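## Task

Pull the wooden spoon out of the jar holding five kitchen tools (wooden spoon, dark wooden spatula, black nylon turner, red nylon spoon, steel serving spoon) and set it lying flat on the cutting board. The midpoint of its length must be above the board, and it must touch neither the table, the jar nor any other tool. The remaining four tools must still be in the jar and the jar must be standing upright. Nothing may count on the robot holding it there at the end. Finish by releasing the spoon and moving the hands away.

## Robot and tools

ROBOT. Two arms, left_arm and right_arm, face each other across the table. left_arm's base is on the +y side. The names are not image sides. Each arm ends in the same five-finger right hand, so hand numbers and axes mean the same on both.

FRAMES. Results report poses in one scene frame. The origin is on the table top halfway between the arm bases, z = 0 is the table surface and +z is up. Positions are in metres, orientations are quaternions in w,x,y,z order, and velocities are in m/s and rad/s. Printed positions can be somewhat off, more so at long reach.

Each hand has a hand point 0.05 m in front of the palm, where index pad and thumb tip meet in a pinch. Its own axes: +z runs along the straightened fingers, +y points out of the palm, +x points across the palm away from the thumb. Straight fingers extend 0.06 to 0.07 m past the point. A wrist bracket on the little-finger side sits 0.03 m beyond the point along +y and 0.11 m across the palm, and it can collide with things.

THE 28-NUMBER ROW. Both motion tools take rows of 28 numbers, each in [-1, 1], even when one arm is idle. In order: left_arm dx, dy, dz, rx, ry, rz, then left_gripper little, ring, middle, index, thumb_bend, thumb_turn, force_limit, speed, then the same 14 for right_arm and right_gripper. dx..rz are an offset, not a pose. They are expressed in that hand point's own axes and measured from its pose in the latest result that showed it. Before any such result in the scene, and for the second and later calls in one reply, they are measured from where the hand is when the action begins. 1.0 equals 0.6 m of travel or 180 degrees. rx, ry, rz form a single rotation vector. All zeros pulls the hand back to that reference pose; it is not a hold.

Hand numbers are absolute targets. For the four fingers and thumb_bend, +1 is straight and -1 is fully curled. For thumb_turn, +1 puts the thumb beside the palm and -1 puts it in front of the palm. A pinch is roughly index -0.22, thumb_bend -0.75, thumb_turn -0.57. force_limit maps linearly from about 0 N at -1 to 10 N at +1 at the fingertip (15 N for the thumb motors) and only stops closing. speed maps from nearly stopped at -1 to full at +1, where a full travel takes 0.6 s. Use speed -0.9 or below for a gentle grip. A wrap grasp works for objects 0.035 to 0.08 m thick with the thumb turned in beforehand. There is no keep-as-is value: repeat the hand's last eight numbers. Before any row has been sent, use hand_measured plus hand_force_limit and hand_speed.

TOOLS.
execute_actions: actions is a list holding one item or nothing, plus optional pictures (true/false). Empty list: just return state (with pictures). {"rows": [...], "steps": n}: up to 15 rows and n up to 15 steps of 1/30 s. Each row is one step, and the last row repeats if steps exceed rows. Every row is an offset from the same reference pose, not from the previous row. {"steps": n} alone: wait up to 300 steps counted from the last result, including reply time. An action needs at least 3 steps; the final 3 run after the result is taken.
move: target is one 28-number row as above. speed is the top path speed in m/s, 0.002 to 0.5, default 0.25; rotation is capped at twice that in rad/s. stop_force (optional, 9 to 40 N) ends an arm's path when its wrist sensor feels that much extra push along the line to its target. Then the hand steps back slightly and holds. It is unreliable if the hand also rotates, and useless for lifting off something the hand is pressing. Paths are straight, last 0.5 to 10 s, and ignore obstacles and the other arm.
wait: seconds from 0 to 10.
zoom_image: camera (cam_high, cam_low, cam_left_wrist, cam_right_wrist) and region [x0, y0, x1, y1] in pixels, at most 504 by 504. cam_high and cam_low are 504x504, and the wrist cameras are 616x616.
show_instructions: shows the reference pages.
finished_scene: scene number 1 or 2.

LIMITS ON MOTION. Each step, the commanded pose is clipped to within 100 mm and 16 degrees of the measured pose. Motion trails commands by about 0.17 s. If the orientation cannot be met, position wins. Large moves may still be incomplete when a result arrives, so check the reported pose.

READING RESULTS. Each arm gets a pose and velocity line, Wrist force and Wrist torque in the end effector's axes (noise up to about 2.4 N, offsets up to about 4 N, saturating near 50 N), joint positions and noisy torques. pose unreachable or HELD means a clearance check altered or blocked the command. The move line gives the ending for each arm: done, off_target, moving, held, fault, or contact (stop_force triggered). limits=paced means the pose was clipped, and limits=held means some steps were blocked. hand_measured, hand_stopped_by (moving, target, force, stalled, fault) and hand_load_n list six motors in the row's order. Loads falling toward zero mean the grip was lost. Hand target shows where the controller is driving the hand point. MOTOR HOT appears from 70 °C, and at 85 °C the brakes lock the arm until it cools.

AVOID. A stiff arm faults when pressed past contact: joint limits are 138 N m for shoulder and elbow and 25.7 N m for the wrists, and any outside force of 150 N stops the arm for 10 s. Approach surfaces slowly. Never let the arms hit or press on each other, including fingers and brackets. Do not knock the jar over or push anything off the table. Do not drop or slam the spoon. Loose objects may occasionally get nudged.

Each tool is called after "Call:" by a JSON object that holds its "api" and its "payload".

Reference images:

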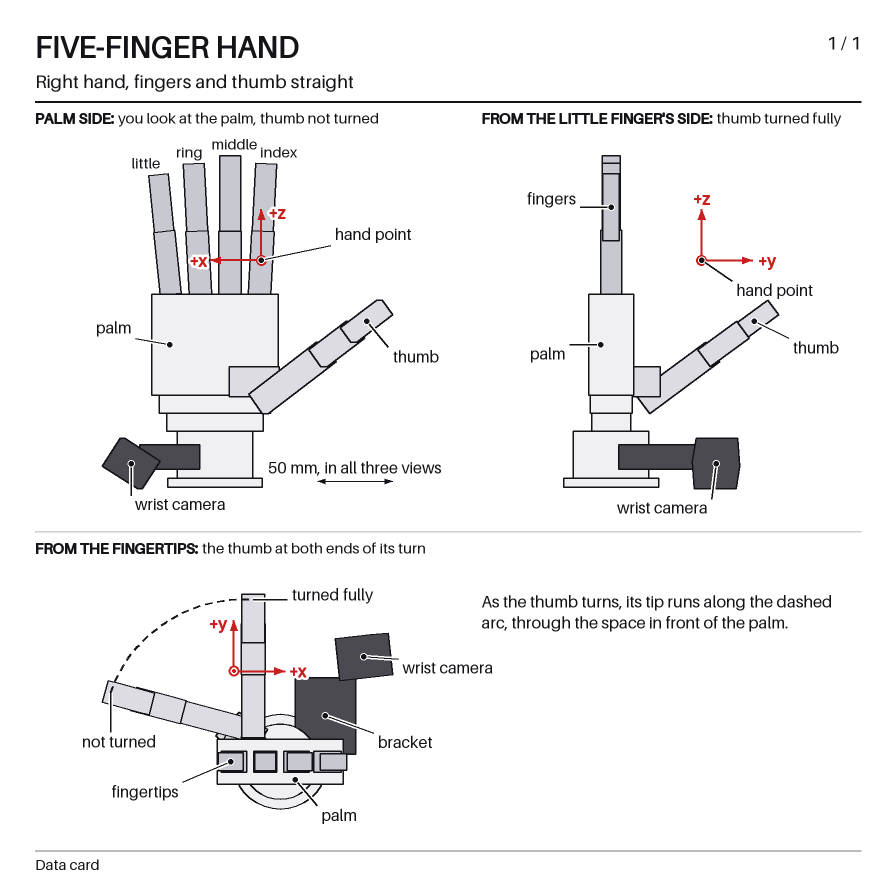

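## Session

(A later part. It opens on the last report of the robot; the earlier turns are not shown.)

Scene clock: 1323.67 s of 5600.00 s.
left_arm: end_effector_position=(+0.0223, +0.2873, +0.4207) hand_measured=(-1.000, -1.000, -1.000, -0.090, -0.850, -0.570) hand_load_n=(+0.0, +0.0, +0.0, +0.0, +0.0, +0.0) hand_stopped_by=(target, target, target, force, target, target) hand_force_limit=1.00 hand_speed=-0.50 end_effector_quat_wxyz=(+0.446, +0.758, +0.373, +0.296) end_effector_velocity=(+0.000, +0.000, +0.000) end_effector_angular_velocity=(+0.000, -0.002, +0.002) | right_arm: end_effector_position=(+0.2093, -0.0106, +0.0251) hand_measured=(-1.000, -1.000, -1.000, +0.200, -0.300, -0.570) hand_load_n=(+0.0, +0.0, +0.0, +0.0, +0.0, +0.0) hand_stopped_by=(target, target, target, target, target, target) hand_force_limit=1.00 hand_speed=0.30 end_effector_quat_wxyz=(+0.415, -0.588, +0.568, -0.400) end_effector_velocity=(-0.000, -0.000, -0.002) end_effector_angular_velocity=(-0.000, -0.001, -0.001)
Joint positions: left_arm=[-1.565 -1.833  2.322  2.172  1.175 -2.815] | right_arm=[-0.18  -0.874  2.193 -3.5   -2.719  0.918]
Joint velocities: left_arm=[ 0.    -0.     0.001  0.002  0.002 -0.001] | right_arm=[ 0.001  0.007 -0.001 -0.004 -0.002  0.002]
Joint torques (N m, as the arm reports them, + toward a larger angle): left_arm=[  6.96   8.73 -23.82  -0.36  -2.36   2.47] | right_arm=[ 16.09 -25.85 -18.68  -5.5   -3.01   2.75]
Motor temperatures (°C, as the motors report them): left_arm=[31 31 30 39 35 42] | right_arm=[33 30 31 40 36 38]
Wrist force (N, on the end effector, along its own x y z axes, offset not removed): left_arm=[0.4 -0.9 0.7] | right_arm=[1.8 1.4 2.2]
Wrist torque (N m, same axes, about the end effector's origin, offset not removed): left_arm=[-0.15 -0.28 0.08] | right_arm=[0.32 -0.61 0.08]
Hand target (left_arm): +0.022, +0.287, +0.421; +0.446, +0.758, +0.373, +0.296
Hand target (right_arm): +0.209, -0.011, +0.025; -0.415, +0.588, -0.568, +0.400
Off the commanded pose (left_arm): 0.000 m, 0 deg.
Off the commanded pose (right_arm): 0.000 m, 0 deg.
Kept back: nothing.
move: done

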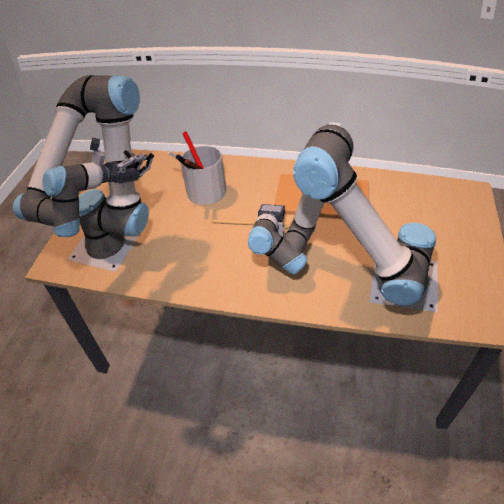

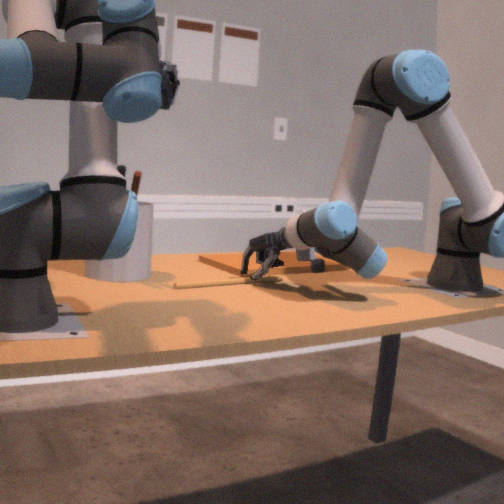

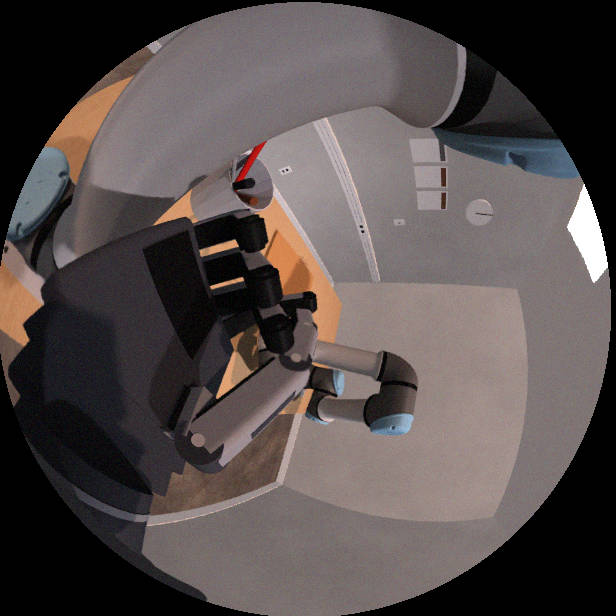

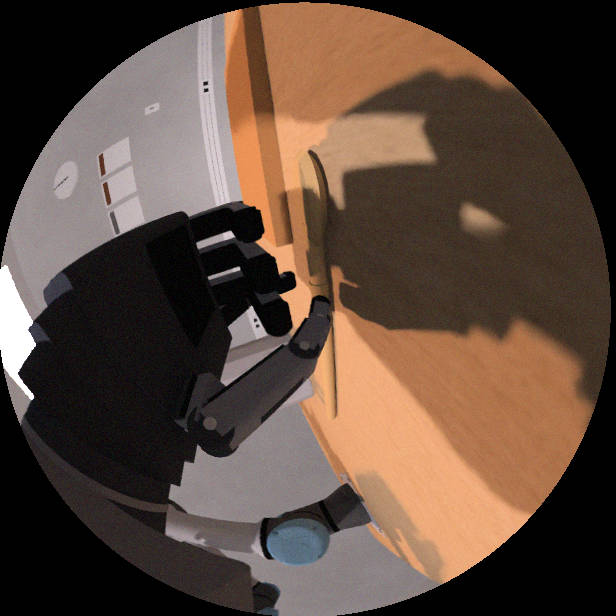

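Call:
{"api": "move", "payload": {"target": [0,0,0,0,0,0,-1,-1,-1,-0.85,-0.85,-0.57,1,-0.5, -0.015,0.005,-0.016,0,0,0,-1,-1,-1,0.15,-0.3,-0.57,1,0.3], "speed": 0.01}}

Call:
{"api": "move", "payload": {"target": [0,0,0,0,0,0,-1,-1,-1,-0.85,-0.85,-0.57,1,-0.5, 0,0.014,0.0046,0,0,0,-1,-1,-1,0.15,-0.3,-0.57,1,0.3], "speed": 0.004, "stop_force": 9}}

Call:
{"api": "execute_actions", "payload": {"actions": [{"rows":[[0,0,0,0,0,0,-1,-1,-1,-0.85,-0.85,-0.57,1,-0.5, 0,0,0,0,0,0,-1,-1,-1,-0.8,-0.3,-0.57,1,-0.7]],"steps":15}]}}

Call:
{"api": "wait", "payload": {"seconds": 1.5}}

Call:
{"api": "zoom_image", "payload": {"camera": "cam_low", "region": [150,210,330,300]}}

Scene clock: 1325.47 s of 5600.00 s.
left_arm: end_effector_position=(+0.0223, +0.2873, +0.4207) hand_measured=(-1.000, -1.000, -1.000, -0.090, -0.850, -0.570) hand_load_n=(+0.0, +0.0, +0.0, +0.0, +0.0, +0.0) hand_stopped_by=(target, target, target, force, target, target) hand_force_limit=1.00 hand_speed=-0.50 end_effector_quat_wxyz=(+0.446, +0.758, +0.373, +0.296) end_effector_velocity=(-0.001, -0.000, -0.000) end_effector_angular_velocity=(+0.000, -0.002, -0.002) | right_arm: end_effector_position=(+0.1993, -0.0023, +0.0254) hand_measured=(-1.000, -1.000, -1.000, +0.150, -0.300, -0.570) hand_load_n=(+0.0, +0.0, +0.0, +0.0, +0.0, +0.0) hand_stopped_by=(target, target, target, target, target, target) hand_force_limit=1.00 hand_speed=0.30 end_effector_quat_wxyz=(+0.415, -0.588, +0.568, -0.400) end_effector_velocity=(-0.002, +0.002, +0.000) end_effector_angular_velocity=(+0.001, +0.000, -0.001)
Joint positions: left_arm=[-1.565 -1.833  2.322  2.172  1.175 -2.815] | right_arm=[-0.154 -0.881  2.176 -3.428 -2.733  0.97 ]
Joint velocities: left_arm=[-0.002  0.002  0.    -0.001 -0.001  0.001] | right_arm=[ 0.006 -0.002 -0.004  0.02  -0.003  0.015]
Joint torques (N m, as the arm reports them, + toward a larger angle): left_arm=[  6.59   8.1  -23.53  -0.47  -2.32   2.44] | right_arm=[ 13.22 -43.59 -18.85   0.37  -2.3    2.53]
Motor temperatures (°C, as the motors report them): left_arm=[31 31 30 39 35 42] | right_arm=[33 30 31 40 36 38]
Wrist force (N, on the end effector, along its own x y z axes, offset not removed): left_arm=[0.2 -1.1 0.7] | right_arm=[2.0 3.2 1.6]
Wrist torque (N m, same axes, about the end effector's origin, offset not removed): left_arm=[-0.18 -0.37 0.05] | right_arm=[0.58 -0.49 0.12]
Hand target (left_arm): +0.022, +0.287, +0.421; +0.446, +0.758, +0.373, +0.296
Hand target (right_arm): +0.199, -0.002, +0.025; -0.415, +0.588, -0.568, +0.400
Off the commanded pose (left_arm): 0.000 m, 0 deg.
Off the commanded pose (right_arm): 0.000 m, 0 deg.
Kept back: nothing.
move: done

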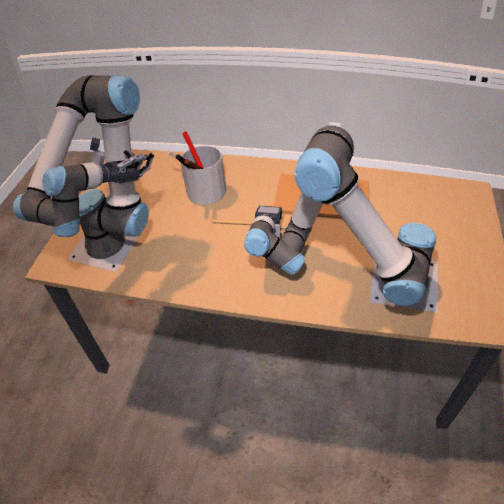

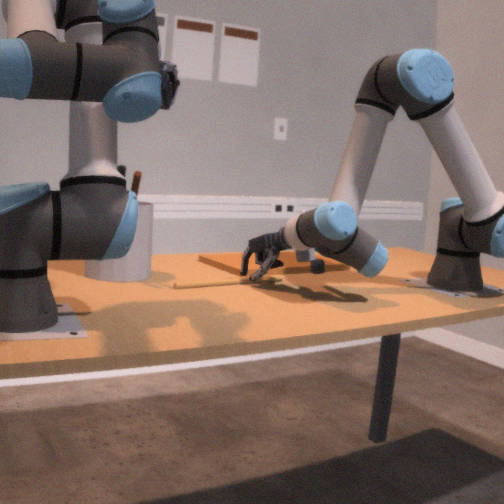

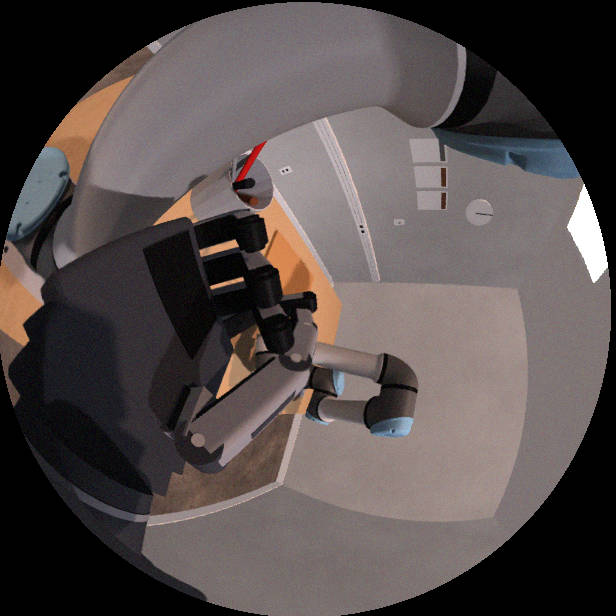

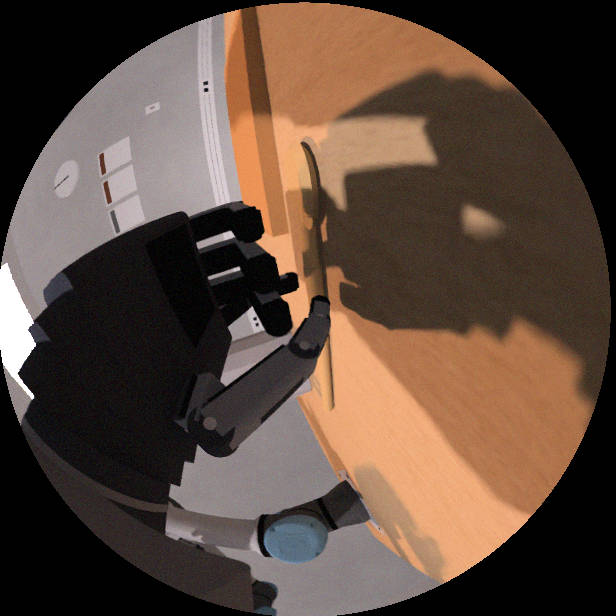

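Scene clock: 1327.90 s of 5600.00 s.
left_arm: end_effector_position=(+0.0223, +0.2873, +0.4207) hand_measured=(-1.000, -1.000, -1.000, -0.090, -0.850, -0.570) hand_load_n=(+0.0, +0.0, +0.0, +0.0, +0.0, +0.0) hand_stopped_by=(target, target, target, force, target, target) hand_force_limit=1.00 hand_speed=-0.50 end_effector_quat_wxyz=(+0.446, +0.758, +0.373, +0.296) end_effector_velocity=(-0.000, -0.000, -0.000) end_effector_angular_velocity=(+0.001, -0.002, -0.001) | right_arm: end_effector_position=(+0.1991, -0.0023, +0.0167) hand_measured=(-1.000, -1.000, -1.000, +0.150, -0.300, -0.570) hand_load_n=(+0.0, +0.0, +0.0, +0.0, +0.0, +0.0) hand_stopped_by=(target, target, target, target, target, target) hand_force_limit=1.00 hand_speed=0.30 end_effector_quat_wxyz=(+0.415, -0.588, +0.568, -0.400) end_effector_velocity=(-0.001, +0.000, -0.001) end_effector_angular_velocity=(+0.000, +0.000, +0.002)
Joint positions: left_arm=[-1.565 -1.833  2.322  2.172  1.175 -2.815] | right_arm=[-0.154 -0.857  2.172 -3.448 -2.733  0.971]
Joint velocities: left_arm=[ 0.001  0.001  0.    -0.    -0.     0.002] | right_arm=[ 0.002  0.003 -0.    -0.003  0.     0.   ]
Joint torques (N m, as the arm reports them, + toward a larger angle): left_arm=[  6.91   8.45 -23.38  -0.43  -2.46   2.38] | right_arm=[ 14.34 -25.73 -17.68  -4.53  -3.02   2.46]
Motor temperatures (°C, as the motors report them): left_arm=[31 31 30 39 35 42] | right_arm=[33 30 31 40 36 38]
Wrist force (N, on the end effector, along its own x y z axes, offset not removed): left_arm=[-0.7 -1.3 0.3] | right_arm=[0.3 2.3 1.1]
Wrist torque (N m, same axes, about the end effector's origin, offset not removed): left_arm=[-0.15 -0.16 -0.04] | right_arm=[0.46 -0.20 0.03]
Hand target (left_arm): +0.022, +0.287, +0.421; +0.446, +0.758, +0.373, +0.296
Hand target (right_arm): +0.199, -0.002, +0.017; -0.415, +0.588, -0.568, +0.400
Off the commanded pose (left_arm): 0.000 m, 0 deg.
Off the commanded pose (right_arm): 0.000 m, 0 deg.
Kept back: nothing.
move: done

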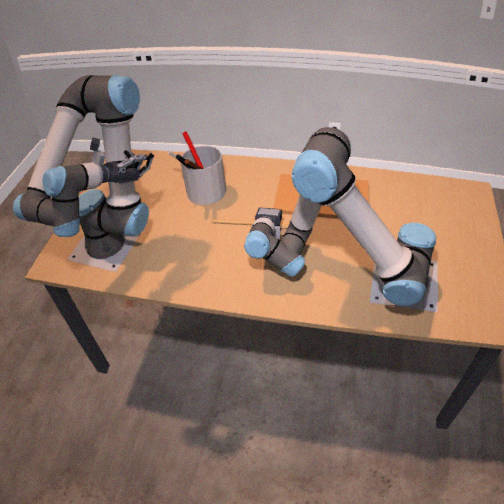

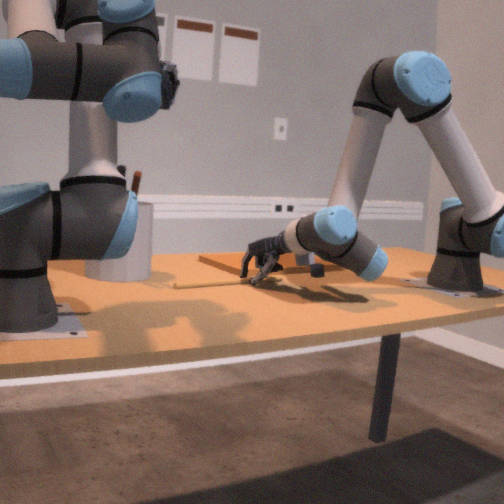

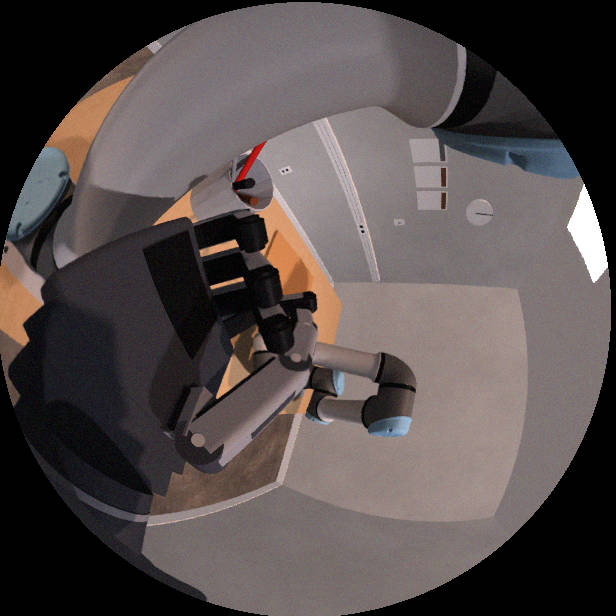

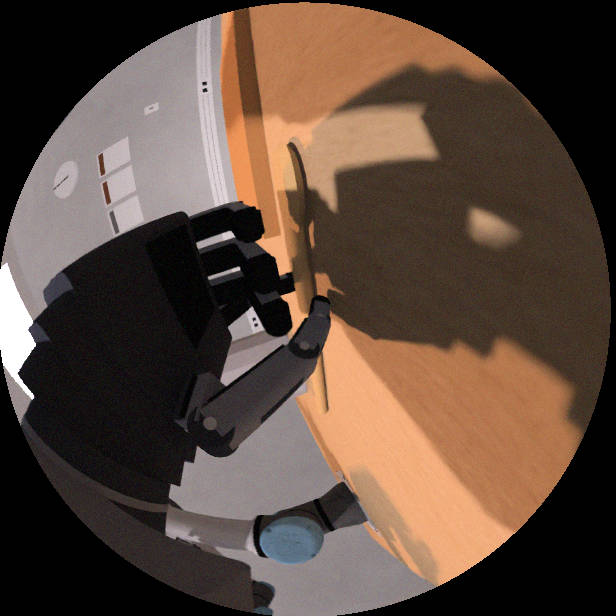

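Scene clock: 1328.30 s of 5600.00 s.
left_arm: end_effector_position=(+0.0223, +0.2873, +0.4207) hand_measured=(-1.000, -1.000, -1.000, -0.090, -0.850, -0.570) hand_load_n=(+0.0, +0.0, +0.0, +0.0, +0.0, +0.0) hand_stopped_by=(target, target, target, force, target, target) hand_force_limit=1.00 hand_speed=-0.50 end_effector_quat_wxyz=(+0.446, +0.758, +0.373, +0.296) end_effector_velocity=(+0.001, -0.000, +0.000) end_effector_angular_velocity=(-0.000, +0.001, +0.001) | right_arm: end_effector_position=(+0.1991, -0.0023, +0.0167) hand_measured=(-1.000, -1.000, -1.000, +0.002, -0.300, -0.570) hand_load_n=(+0.0, +0.0, +0.0, +0.0, +0.0, +0.0) hand_stopped_by=(target, target, target, moving, target, target) hand_force_limit=1.00 hand_speed=-0.70 end_effector_quat_wxyz=(+0.415, -0.588, +0.568, -0.400) end_effector_velocity=(-0.000, +0.000, -0.000) end_effector_angular_velocity=(+0.001, +0.001, +0.000)
Joint positions: left_arm=[-1.565 -1.833  2.322  2.172  1.175 -2.815] | right_arm=[-0.154 -0.857  2.172 -3.448 -2.733  0.971]
Joint velocities: left_arm=[ 0.002 -0.002  0.     0.    -0.    -0.   ] | right_arm=[-0.     0.    -0.    -0.     0.001  0.   ]
Joint torques (N m, as the arm reports them, + toward a larger angle): left_arm=[  7.36   8.14 -23.1   -0.42  -2.45   2.44] | right_arm=[ 10.75 -39.97 -16.17  -3.03  -2.67   2.56]
Motor temperatures (°C, as the motors report them): left_arm=[31 31 30 39 35 42] | right_arm=[33 30 31 40 36 38]
Wrist force (N, on the end effector, along its own x y z axes, offset not removed): left_arm=[-0.1 -1.1 1.5] | right_arm=[1.8 2.5 1.7]
Wrist torque (N m, same axes, about the end effector's origin, offset not removed): left_arm=[-0.16 -0.24 0.10] | right_arm=[0.49 -0.65 0.13]
Steps of this call (steps 1 to 12: the first 12 steps of this action). Readings (end_effector_position | what the end effector reports):
1: left_arm (+0.0223, +0.2873, +0.4207) | right_arm (+0.1991, -0.0023, +0.0167) | left_arm hand_measured=(-1.000, -1.000, -1.000, -0.090, -0.850, -0.570) hand_load_n=(+0.0, +0.0, +0.0, +0.0, +0.0, +0.0) hand_stopped_by=(target, target, target, force, target, target) hand_force_limit=1.00 hand_speed=-0.50 | right_arm hand_measured=(-1.000, -1.000, -1.000, +0.150, -0.300, -0.570) hand_load_n=(+0.0, +0.0, +0.0, +0.0, +0.0, +0.0) hand_stopped_by=(target, target, target, moving, target, target) hand_force_limit=1.00 hand_speed=-0.70
2: left_arm (+0.0223, +0.2873, +0.4207) | right_arm (+0.1991, -0.0023, +0.0167) | left_arm hand_measured=(-1.000, -1.000, -1.000, -0.090, -0.850, -0.570) hand_load_n=(+0.0, +0.0, +0.0, +0.0, +0.0, +0.0) hand_stopped_by=(target, target, target, force, target, target) hand_force_limit=1.00 hand_speed=-0.50 | right_arm hand_measured=(-1.000, -1.000, -1.000, +0.150, -0.300, -0.570) hand_load_n=(+0.0, +0.0, +0.0, +0.0, +0.0, +0.0) hand_stopped_by=(target, target, target, moving, target, target) hand_force_limit=1.00 hand_speed=-0.70
4: left_arm (+0.0223, +0.2873, +0.4207) | right_arm (+0.1991, -0.0023, +0.0167) | left_arm hand_measured=(-1.000, -1.000, -1.000, -0.090, -0.850, -0.570) hand_load_n=(+0.0, +0.0, +0.0, +0.0, +0.0, +0.0) hand_stopped_by=(target, target, target, force, target, target) hand_force_limit=1.00 hand_speed=-0.50 | right_arm hand_measured=(-1.000, -1.000, -1.000, +0.134, -0.300, -0.570) hand_load_n=(+0.0, +0.0, +0.0, +0.0, +0.0, +0.0) hand_stopped_by=(target, target, target, moving, target, target) hand_force_limit=1.00 hand_speed=-0.70
8: left_arm (+0.0223, +0.2873, +0.4207) | right_arm (+0.1991, -0.0023, +0.0167) | left_arm hand_measured=(-1.000, -1.000, -1.000, -0.090, -0.850, -0.570) hand_load_n=(+0.0, +0.0, +0.0, +0.0, +0.0, +0.0) hand_stopped_by=(target, target, target, force, target, target) hand_force_limit=1.00 hand_speed=-0.50 | right_arm hand_measured=(-1.000, -1.000, -1.000, +0.068, -0.300, -0.570) hand_load_n=(+0.0, +0.0, +0.0, +0.0, +0.0, +0.0) hand_stopped_by=(target, target, target, moving, target, target) hand_force_limit=1.00 hand_speed=-0.70
12: the state above

Scene clock: 1329.90 s of 5600.00 s.
left_arm: end_effector_position=(+0.0223, +0.2873, +0.4207) hand_measured=(-1.000, -1.000, -1.000, -0.090, -0.850, -0.570) hand_load_n=(+0.0, +0.0, +0.0, +0.0, +0.0, +0.0) hand_stopped_by=(target, target, target, force, target, target) hand_force_limit=1.00 hand_speed=-0.50 end_effector_quat_wxyz=(+0.446, +0.758, +0.373, +0.296) end_effector_velocity=(+0.000, +0.000, -0.000) end_effector_angular_velocity=(+0.001, +0.001, -0.000) | right_arm: end_effector_position=(+0.1991, -0.0023, +0.0167) hand_measured=(-1.000, -1.000, -1.000, -0.136, -0.298, -0.570) hand_load_n=(+0.0, +0.0, +0.0, +10.5, +2.0, -0.5) hand_stopped_by=(target, target, target, force, target, target) hand_force_limit=1.00 hand_speed=-0.70 end_effector_quat_wxyz=(+0.415, -0.588, +0.568, -0.400) end_effector_velocity=(-0.000, +0.000, -0.000) end_effector_angular_velocity=(+0.002, +0.000, +0.000)
Joint positions: left_arm=[-1.565 -1.833  2.322  2.172  1.175 -2.815] | right_arm=[-0.154 -0.857  2.172 -3.448 -2.733  0.971]
Joint velocities: left_arm=[-0.001 -0.001  0.    -0.     0.     0.   ] | right_arm=[ 0.001  0.     0.    -0.    -0.     0.002]
Joint torques (N m, as the arm reports them, + toward a larger angle): left_arm=[  6.83   8.6  -23.35  -0.46  -2.49   2.43] | right_arm=[ -0.28 -39.22  -7.15   1.13   1.66   1.91]
Motor temperatures (°C, as the motors report them): left_arm=[31 31 30 39 35 42] | right_arm=[33 30 31 40 36 38]
Wrist force (N, on the end effector, along its own x y z axes, offset not removed): left_arm=[0.8 -2.3 1.1] | right_arm=[0.6 -2.2 1.8]
Wrist torque (N m, same axes, about the end effector's origin, offset not removed): left_arm=[-0.39 -0.33 0.07] | right_arm=[0.42 -0.35 0.04]
Hand target (left_arm): +0.022, +0.287, +0.421; +0.446, +0.758, +0.373, +0.296
Hand target (right_arm): +0.199, -0.002, +0.017; -0.415, +0.588, -0.568, +0.400
Off the commanded pose (left_arm): 0.000 m, 0 deg.
Off the commanded pose (right_arm): 0.000 m, 0 deg.
Kept back: nothing.
Steps of this call (steps 1 to 3: the last 3 steps of your previous action; steps 4 to 48: nothing new was sent). Readings (end_effector_position | what the end effector reports):
1: left_arm (+0.0223, +0.2873, +0.4207) | right_arm (+0.1991, -0.0023, +0.0167) | left_arm hand_measured=(-1.000, -1.000, -1.000, -0.090, -0.850, -0.570) hand_load_n=(+0.0, +0.0, +0.0, +0.0, +0.0, +0.0) hand_stopped_by=(target, target, target, force, target, target) hand_force_limit=1.00 hand_speed=-0.50 | right_arm hand_measured=(-1.000, -1.000, -1.000, -0.016, -0.300, -0.570) hand_load_n=(+0.0, +0.0, +0.0, +0.0, +0.0, +0.0) hand_stopped_by=(target, target, target, moving, target, target) hand_force_limit=1.00 hand_speed=-0.70
2: left_arm (+0.0223, +0.2873, +0.4207) | right_arm (+0.1991, -0.0023, +0.0167) | left_arm hand_measured=(-1.000, -1.000, -1.000, -0.090, -0.850, -0.570) hand_load_n=(+0.0, +0.0, +0.0, +0.0, +0.0, +0.0) hand_stopped_by=(target, target, target, force, target, target) hand_force_limit=1.00 hand_speed=-0.50 | right_arm hand_measured=(-1.000, -1.000, -1.000, -0.032, -0.300, -0.570) hand_load_n=(+0.0, +0.0, +0.0, +0.0, +0.0, +0.0) hand_stopped_by=(target, target, target, moving, target, target) hand_force_limit=1.00 hand_speed=-0.70
4: left_arm (+0.0223, +0.2873, +0.4207) | right_arm (+0.1991, -0.0023, +0.0167) | left_arm hand_measured=(-1.000, -1.000, -1.000, -0.090, -0.850, -0.570) hand_load_n=(+0.0, +0.0, +0.0, +0.0, +0.0, +0.0) hand_stopped_by=(target, target, target, force, target, target) hand_force_limit=1.00 hand_speed=-0.50 | right_arm hand_measured=(-1.000, -1.000, -1.000, -0.066, -0.300, -0.570) hand_load_n=(+0.0, +0.0, +0.0, +0.0, +0.0, +0.0) hand_stopped_by=(target, target, target, moving, target, target) hand_force_limit=1.00 hand_speed=-0.70
8: left_arm (+0.0223, +0.2873, +0.4207) | right_arm (+0.1991, -0.0023, +0.0167) | left_arm hand_measured=(-1.000, -1.000, -1.000, -0.090, -0.850, -0.570) hand_load_n=(+0.0, +0.0, +0.0, +0.0, +0.0, +0.0) hand_stopped_by=(target, target, target, force, target, target) hand_force_limit=1.00 hand_speed=-0.50 | right_arm hand_measured=(-1.000, -1.000, -1.000, -0.130, -0.300, -0.570) hand_load_n=(+0.0, +0.0, +0.0, +7.5, +1.5, -0.5) hand_stopped_by=(target, target, target, moving, target, target) hand_force_limit=1.00 hand_speed=-0.70
48: the state above

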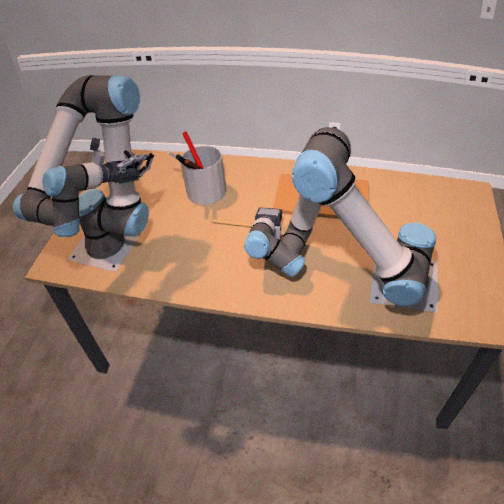

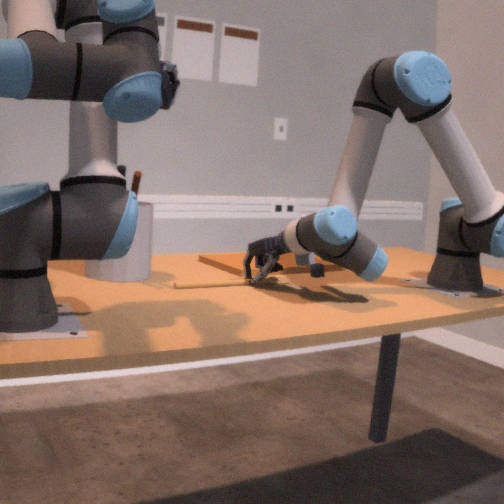

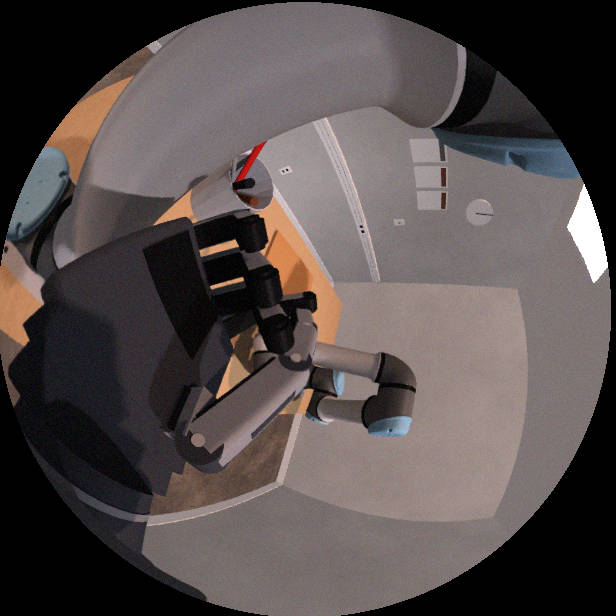

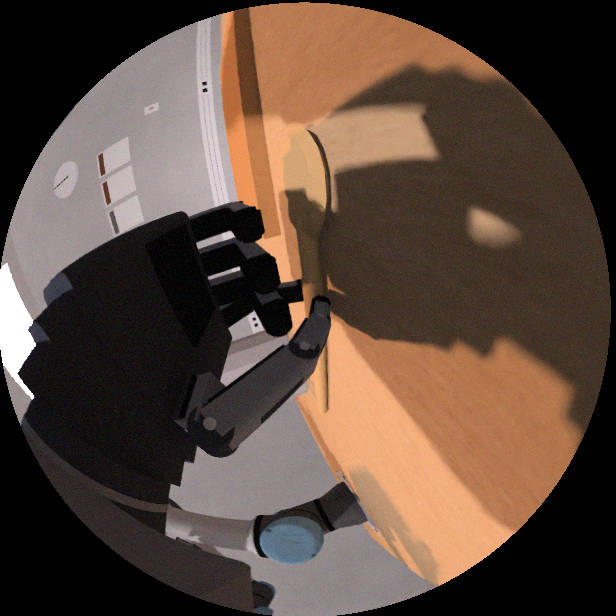

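Region (150, 210, 330, 300) of cam_low's 504x504 image, scaled by 2.800, with more detail than that image has.

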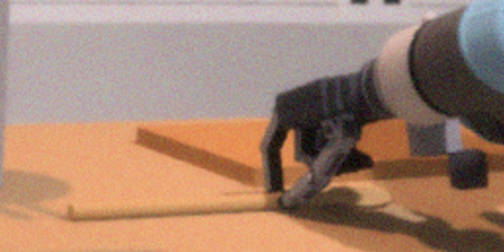

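Call:
{"api": "execute_actions", "payload": {"actions": [{"rows":[[0,0,0,0,0,0,-1,-1,-1,-0.85,-0.85,-0.57,1,-0.5, 0,-0.002,-0.0006,0,0,0,-1,-1,-1,-0.82,-0.3,-0.57,1,-0.8],[0,0,0,0,0,0,-1,-1,-1,-0.85,-0.85,-0.57,1,-0.5, 0,-0.003,-0.001,0,0,0,-1,-1,-1,-0.82,-0.3,-0.57,1,-0.8],[0,0,0,0,0,0,-1,-1,-1,-0.85,-0.85,-0.57,1,-0.5, 0,-0.004,-0.0013,0,0,0,-1,-1,-1,-0.82,-0.3,-0.57,1,-0.8],[0,0,0,0,0,0,-1,-1,-1,-0.85,-0.85,-0.57,1,-0.5, 0,-0.005,-0.0016,0,0,0,-1,-1,-1,-0.84,-0.3,-0.57,1,-0.8],[0,0,0,0,0,0,-1,-1,-1,-0.85,-0.85,-0.57,1,-0.5, 0,-0.006,-0.002,0,0,0,-1,-1,-1,-0.84,-0.3,-0.57,1,-0.8],[0,0,0,0,0,0,-1,-1,-1,-0.85,-0.85,-0.57,1,-0.5, 0,-0.007,-0.0023,0,0,0,-1,-1,-1,-0.84,-0.3,-0.57,1,-0.8],[0,0,0,0,0,0,-1,-1,-1,-0.85,-0.85,-0.57,1,-0.5, 0,-0.008,-0.0026,0,0,0,-1,-1,-1,-0.86,-0.3,-0.57,1,-0.8],[0,0,0,0,0,0,-1,-1,-1,-0.85,-0.85,-0.57,1,-0.5, 0,-0.009,-0.003,0,0,0,-1,-1,-1,-0.86,-0.3,-0.57,1,-0.8],[0,0,0,0,0,0,-1,-1,-1,-0.85,-0.85,-0.57,1,-0.5, 0,-0.010,-0.0033,0,0,0,-1,-1,-1,-0.86,-0.3,-0.57,1,-0.8],[0,0,0,0,0,0,-1,-1,-1,-0.85,-0.85,-0.57,1,-0.5, 0,-0.010,-0.0033,0,0,0,-1,-1,-1,-0.88,-0.3,-0.57,1,-0.8],[0,0,0,0,0,0,-1,-1,-1,-0.85,-0.85,-0.57,1,-0.5, 0,-0.010,-0.0033,0,0,0,-1,-1,-1,-0.88,-0.3,-0.57,1,-0.8],[0,0,0,0,0,0,-1,-1,-1,-0.85,-0.85,-0.57,1,-0.5, 0,-0.010,-0.0033,0,0,0,-1,-1,-1,-0.88,-0.3,-0.57,1,-0.8],[0,0,0,0,0,0,-1,-1,-1,-0.85,-0.85,-0.57,1,-0.5, 0,-0.010,-0.0033,0,0,0,-1,-1,-1,-0.90,-0.3,-0.57,1,-0.8]],"steps":15}]}}

Call:
{"api": "execute_actions", "payload": {"actions": [{"rows":[[0,0,0,0,0,0,-1,-1,-1,-0.85,-0.85,-0.57,1,-0.5, 0,0,0,0,0,0,-1,-1,-1,-0.92,-0.3,-0.57,1,-0.8]],"steps":15}], "pictures": true}}

Scene clock: 1330.63 s of 5600.00 s.
left_arm: end_effector_position=(+0.0223, +0.2873, +0.4207) hand_measured=(-1.000, -1.000, -1.000, -0.090, -0.850, -0.570) hand_load_n=(+0.0, +0.0, +0.0, +0.0, +0.0, +0.0) hand_stopped_by=(target, target, target, force, target, target) hand_force_limit=1.00 hand_speed=-0.50 end_effector_quat_wxyz=(+0.446, +0.758, +0.373, +0.296) end_effector_velocity=(-0.000, -0.000, +0.000) end_effector_angular_velocity=(-0.001, -0.001, -0.000) | right_arm: end_effector_position=(+0.1991, -0.0022, +0.0215) hand_measured=(-1.000, -1.000, -1.000, -0.146, -0.296, -0.570) hand_load_n=(+0.0, +0.0, +0.0, +10.0, +7.5, -1.5) hand_stopped_by=(target, target, target, force, target, target) hand_force_limit=1.00 hand_speed=-0.80 end_effector_quat_wxyz=(+0.415, -0.588, +0.568, -0.400) end_effector_velocity=(+0.000, -0.000, +0.012) end_effector_angular_velocity=(-0.002, -0.000, +0.000)
Joint positions: left_arm=[-1.565 -1.833  2.322  2.172  1.175 -2.815] | right_arm=[-0.154 -0.87   2.174 -3.438 -2.733  0.97 ]
Joint velocities: left_arm=[ 0.     0.001  0.    -0.    -0.001 -0.   ] | right_arm=[-0.001 -0.033  0.005  0.027  0.    -0.003]
Joint torques (N m, as the arm reports them, + toward a larger angle): left_arm=[  7.25   8.12 -23.32  -0.34  -2.49   2.5 ] | right_arm=[-13.74 -44.12   2.74   0.04   0.47  -2.6 ]
Motor temperatures (°C, as the motors report them): left_arm=[31 31 30 39 35 42] | right_arm=[33 30 31 40 36 38]
Wrist force (N, on the end effector, along its own x y z axes, offset not removed): left_arm=[0.6 -1.7 0.1] | right_arm=[1.3 2.6 3.8]
Wrist torque (N m, same axes, about the end effector's origin, offset not removed): left_arm=[-0.20 -0.27 0.05] | right_arm=[0.27 -0.42 0.08]
Steps of this call (steps 1 to 10: nothing new was sent; steps 11 to 22: the first 12 steps of this action). Readings (end_effector_position | what the end effector reports):
11: left_arm (+0.0223, +0.2873, +0.4207) | right_arm (+0.1991, -0.0023, +0.0167) | left_arm hand_measured=(-1.000, -1.000, -1.000, -0.090, -0.850, -0.570) hand_load_n=(+0.0, +0.0, +0.0, +0.0, +0.0, +0.0) hand_stopped_by=(target, target, target, force, target, target) hand_force_limit=1.00 hand_speed=-0.50 | right_arm hand_measured=(-1.000, -1.000, -1.000, -0.136, -0.298, -0.570) hand_load_n=(+0.0, +0.0, +0.0, +10.5, +2.0, -0.5) hand_stopped_by=(target, target, target, force, target, target) hand_force_limit=1.00 hand_speed=-0.80
12: left_arm (+0.0223, +0.2873, +0.4207) | right_arm (+0.1991, -0.0023, +0.0168) | left_arm hand_measured=(-1.000, -1.000, -1.000, -0.090, -0.850, -0.570) hand_load_n=(+0.0, +0.0, +0.0, +0.0, +0.0, +0.0) hand_stopped_by=(target, target, target, force, target, target) hand_force_limit=1.00 hand_speed=-0.50 | right_arm hand_measured=(-1.000, -1.000, -1.000, -0.136, -0.298, -0.570) hand_load_n=(+0.0, +0.0, +0.0, +10.5, +2.0, -0.5) hand_stopped_by=(target, target, target, force, target, target) hand_force_limit=1.00 hand_speed=-0.80
14: left_arm (+0.0223, +0.2873, +0.4207) | right_arm (+0.1991, -0.0022, +0.0174) | left_arm hand_measured=(-1.000, -1.000, -1.000, -0.090, -0.850, -0.570) hand_load_n=(+0.0, +0.0, +0.0, +0.0, +0.0, +0.0) hand_stopped_by=(target, target, target, force, target, target) hand_force_limit=1.00 hand_speed=-0.50 | right_arm hand_measured=(-1.000, -1.000, -1.000, -0.136, -0.298, -0.570) hand_load_n=(+0.0, +0.0, +0.0, +9.5, +3.0, -1.0) hand_stopped_by=(target, target, target, moving, target, target) hand_force_limit=1.00 hand_speed=-0.80
18: left_arm (+0.0223, +0.2873, +0.4207) | right_arm (+0.1991, -0.0022, +0.0193) | left_arm hand_measured=(-1.000, -1.000, -1.000, -0.090, -0.850, -0.570) hand_load_n=(+0.0, +0.0, +0.0, +0.0, +0.0, +0.0) hand_stopped_by=(target, target, target, force, target, target) hand_force_limit=1.00 hand_speed=-0.50 | right_arm hand_measured=(-1.000, -1.000, -1.000, -0.148, -0.296, -0.570) hand_load_n=(+0.0, +0.0, +0.0, +10.5, +8.0, -1.5) hand_stopped_by=(target, target, target, force, target, target) hand_force_limit=1.00 hand_speed=-0.80
22: the state above

Scene clock: 1331.13 s of 5600.00 s.
left_arm: end_effector_position=(+0.0223, +0.2873, +0.4207) hand_measured=(-1.000, -1.000, -1.000, -0.090, -0.850, -0.570) hand_load_n=(+0.0, +0.0, +0.0, +0.0, +0.0, +0.0) hand_stopped_by=(target, target, target, force, target, target) hand_force_limit=1.00 hand_speed=-0.50 end_effector_quat_wxyz=(+0.446, +0.758, +0.373, +0.296) end_effector_velocity=(+0.000, -0.000, -0.000) end_effector_angular_velocity=(-0.000, +0.003, +0.000) | right_arm: end_effector_position=(+0.1992, -0.0023, +0.0224) hand_measured=(-1.000, -1.000, -1.000, -0.146, -0.296, -0.570) hand_load_n=(+0.0, +0.0, +0.0, +10.0, +7.5, -1.5) hand_stopped_by=(target, target, target, force, target, target) hand_force_limit=1.00 hand_speed=-0.80 end_effector_quat_wxyz=(+0.415, -0.588, +0.568, -0.400) end_effector_velocity=(+0.000, +0.000, -0.000) end_effector_angular_velocity=(+0.002, -0.000, -0.001)
Joint positions: left_arm=[-1.565 -1.833  2.322  2.172  1.175 -2.815] | right_arm=[-0.154 -0.873  2.175 -3.436 -2.733  0.97 ]
Joint velocities: left_arm=[ 0.001 -0.001 -0.    -0.001 -0.001 -0.   ] | right_arm=[ 0.     0.001  0.    -0.002 -0.     0.002]
Joint torques (N m, as the arm reports them, + toward a larger angle): left_arm=[  6.74   7.97 -23.45  -0.3   -2.52   2.5 ] | right_arm=[-11.02 -25.31  -8.18  -5.08   0.35  -1.94]
Motor temperatures (°C, as the motors report them): left_arm=[31 31 30 39 35 42] | right_arm=[33 30 31 40 36 38]
Wrist force (N, on the end effector, along its own x y z axes, offset not removed): left_arm=[0.0 -1.4 0.4] | right_arm=[3.2 4.0 1.0]
Wrist torque (N m, same axes, about the end effector's origin, offset not removed): left_arm=[-0.19 -0.22 0.03] | right_arm=[0.74 -0.77 0.15]
Off your previous action's commanded pose (left_arm): 0.000 m, 0 deg at its last step (step 3 of this call).
Off your previous action's commanded pose (right_arm): 0.001 m, 0 deg at its last step (step 3 of this call).
Steps of this call (steps 1 to 3: the last 3 steps of your previous action; steps 4 to 15: the first 12 steps of this action, its rows measured from where the robot was after step 3). Readings (end_effector_position | what the end effector reports):
3: left_arm (+0.0223, +0.2873, +0.4207) | right_arm (+0.1992, -0.0023, +0.0223) | left_arm hand_measured=(-1.000, -1.000, -1.000, -0.090, -0.850, -0.570) hand_load_n=(+0.0, +0.0, +0.0, +0.0, +0.0, +0.0) hand_stopped_by=(target, target, target, force, target, target) hand_force_limit=1.00 hand_speed=-0.50 | right_arm hand_measured=(-1.000, -1.000, -1.000, -0.146, -0.296, -0.570) hand_load_n=(+0.0, +0.0, +0.0, +10.0, +7.5, -1.5) hand_stopped_by=(target, target, target, force, target, target) hand_force_limit=1.00 hand_speed=-0.80
4: left_arm (+0.0223, +0.2873, +0.4207) | right_arm (+0.1992, -0.0023, +0.0225) | left_arm hand_measured=(-1.000, -1.000, -1.000, -0.090, -0.850, -0.570) hand_load_n=(+0.0, +0.0, +0.0, +0.0, +0.0, +0.0) hand_stopped_by=(target, target, target, force, target, target) hand_force_limit=1.00 hand_speed=-0.50 | right_arm hand_measured=(-1.000, -1.000, -1.000, -0.146, -0.296, -0.570) hand_load_n=(+0.0, +0.0, +0.0, +10.0, +7.5, -1.5) hand_stopped_by=(target, target, target, force, target, target) hand_force_limit=1.00 hand_speed=-0.80
5: left_arm (+0.0223, +0.2873, +0.4207) | right_arm (+0.1992, -0.0023, +0.0226) | left_arm hand_measured=(-1.000, -1.000, -1.000, -0.090, -0.850, -0.570) hand_load_n=(+0.0, +0.0, +0.0, +0.0, +0.0, +0.0) hand_stopped_by=(target, target, target, force, target, target) hand_force_limit=1.00 hand_speed=-0.50 | right_arm hand_measured=(-1.000, -1.000, -1.000, -0.146, -0.296, -0.570) hand_load_n=(+0.0, +0.0, +0.0, +10.0, +7.5, -1.5) hand_stopped_by=(target, target, target, force, target, target) hand_force_limit=1.00 hand_speed=-0.80
7: left_arm (+0.0223, +0.2873, +0.4207) | right_arm (+0.1992, -0.0023, +0.0226) | left_arm hand_measured=(-1.000, -1.000, -1.000, -0.090, -0.850, -0.570) hand_load_n=(+0.0, +0.0, +0.0, +0.0, +0.0, +0.0) hand_stopped_by=(target, target, target, force, target, target) hand_force_limit=1.00 hand_speed=-0.50 | right_arm hand_measured=(-1.000, -1.000, -1.000, -0.146, -0.296, -0.570) hand_load_n=(+0.0, +0.0, +0.0, +10.0, +7.5, -1.5) hand_stopped_by=(target, target, target, force, target, target) hand_force_limit=1.00 hand_speed=-0.80
11: left_arm (+0.0223, +0.2873, +0.4207) | right_arm (+0.1992, -0.0023, +0.0224) | left_arm hand_measured=(-1.000, -1.000, -1.000, -0.090, -0.850, -0.570) hand_load_n=(+0.0, +0.0, +0.0, +0.0, +0.0, +0.0) hand_stopped_by=(target, target, target, force, target, target) hand_force_limit=1.00 hand_speed=-0.50 | right_arm hand_measured=(-1.000, -1.000, -1.000, -0.146, -0.296, -0.570) hand_load_n=(+0.0, +0.0, +0.0, +10.0, +7.5, -1.5) hand_stopped_by=(target, target, target, force, target, target) hand_force_limit=1.00 hand_speed=-0.80
15: the state above

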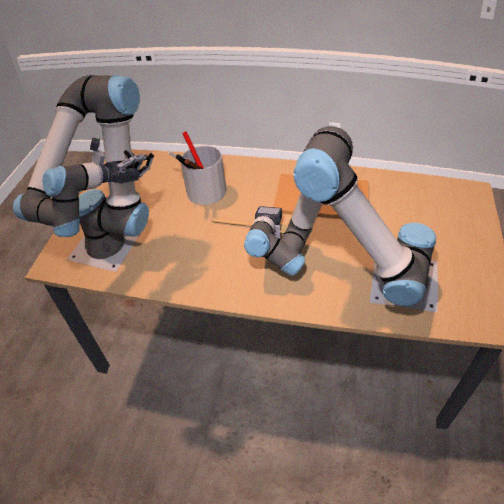

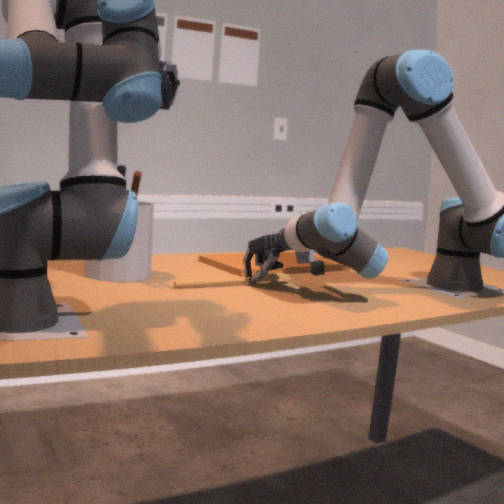

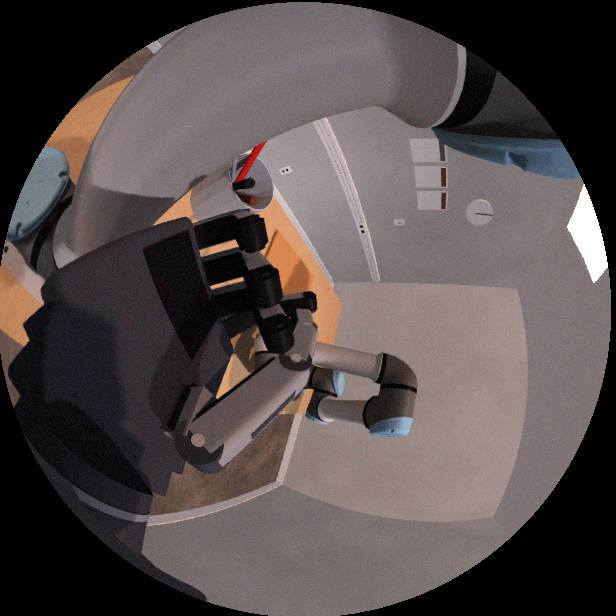

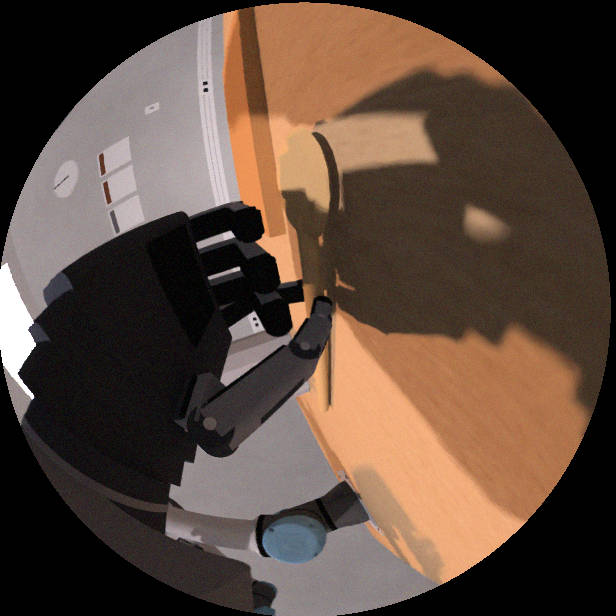

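Holding firmly. Lift 3 cm slowly.

Call:
{"api": "move", "payload": {"target": [0,0,0,0,0,0,-1,-1,-1,-0.85,-0.85,-0.57,1,-0.5, 0,-0.048,-0.0155,0,0,0,-1,-1,-1,-0.94,-0.3,-0.57,1,-0.8], "speed": 0.008}}

Scene clock: 1335.37 s of 5600.00 s.
left_arm: end_effector_position=(+0.0223, +0.2873, +0.4207) hand_measured=(-1.000, -1.000, -1.000, -0.090, -0.850, -0.570) hand_load_n=(+0.0, +0.0, +0.0, +0.0, +0.0, +0.0) hand_stopped_by=(target, target, target, force, target, target) hand_force_limit=1.00 hand_speed=-0.50 end_effector_quat_wxyz=(+0.446, +0.758, +0.373, +0.296) end_effector_velocity=(+0.000, -0.000, -0.000) end_effector_angular_velocity=(+0.001, -0.001, +0.000) | right_arm: end_effector_position=(+0.2001, -0.0023, +0.0523) hand_measured=(-1.000, -1.000, -1.000, -0.146, -0.296, -0.570) hand_load_n=(+0.0, +0.0, +0.0, +10.0, +7.5, -1.5) hand_stopped_by=(target, target, target, force, target, target) hand_force_limit=1.00 hand_speed=-0.80 end_effector_quat_wxyz=(+0.415, -0.588, +0.568, -0.400) end_effector_velocity=(+0.001, -0.000, +0.003) end_effector_angular_velocity=(-0.000, -0.001, -0.002)
Joint positions: left_arm=[-1.565 -1.833  2.322  2.172  1.175 -2.815] | right_arm=[-0.156 -0.953  2.183 -3.366 -2.732  0.966]
Joint velocities: left_arm=[ 0.001 -0.     0.     0.    -0.     0.001] | right_arm=[-0.001 -0.007  0.001  0.007 -0.001  0.   ]
Joint torques (N m, as the arm reports them, + toward a larger angle): left_arm=[  6.64   8.38 -23.57  -0.4   -2.4    2.33] | right_arm=[-13.93 -40.85  -0.22  -0.05   0.57  -2.25]
Motor temperatures (°C, as the motors report them): left_arm=[31 31 30 39 35 42] | right_arm=[33 30 31 40 36 38]
Wrist force (N, on the end effector, along its own x y z axes, offset not removed): left_arm=[1.1 -1.5 1.6] | right_arm=[1.0 3.2 2.8]
Wrist torque (N m, same axes, about the end effector's origin, offset not removed): left_arm=[-0.25 -0.41 0.06] | right_arm=[0.46 -0.46 0.09]
Hand target (left_arm): +0.022, +0.287, +0.421; +0.446, +0.758, +0.373, +0.296
Hand target (right_arm): +0.200, -0.002, +0.053; -0.415, +0.588, -0.568, +0.400
Off your previous action's commanded pose (left_arm): 0.000 m, 0 deg at its last step (step 3 of this call).
Off your previous action's commanded pose (right_arm): 0.000 m, 0 deg at its last step (step 3 of this call).
Off the commanded pose (left_arm): 0.000 m, 0 deg.
Off the commanded pose (right_arm): 0.000 m, 0 deg.
Kept back: nothing.
move: done

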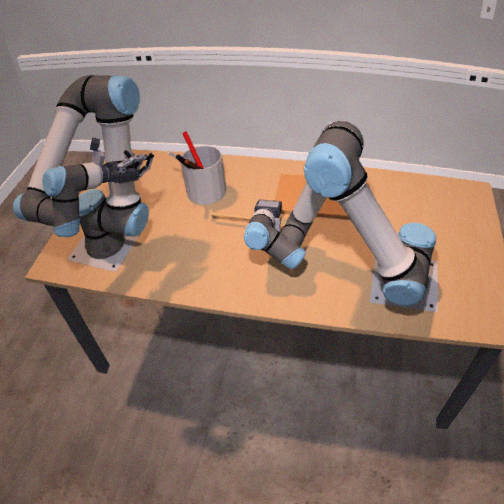

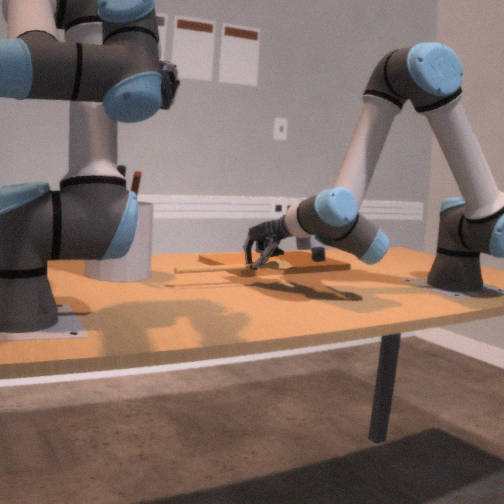

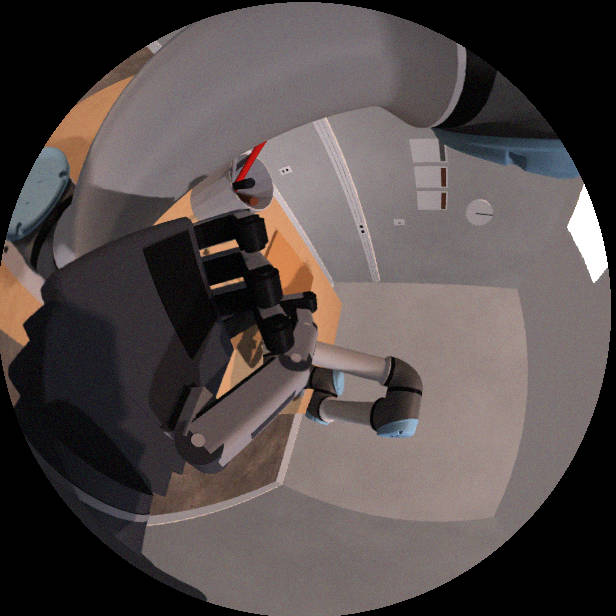

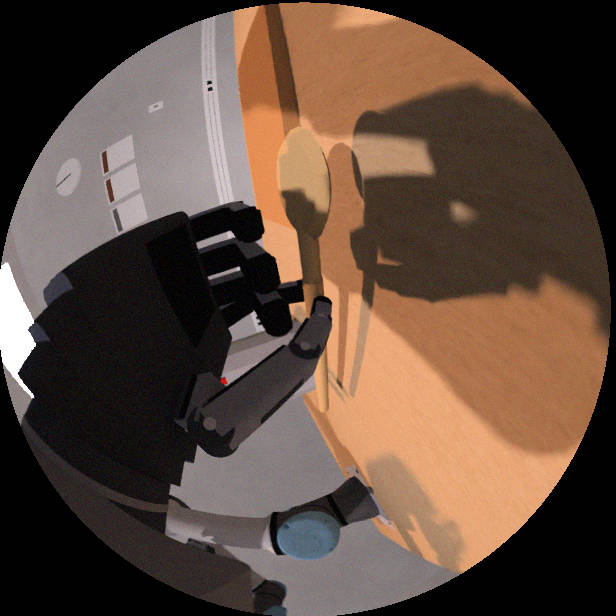

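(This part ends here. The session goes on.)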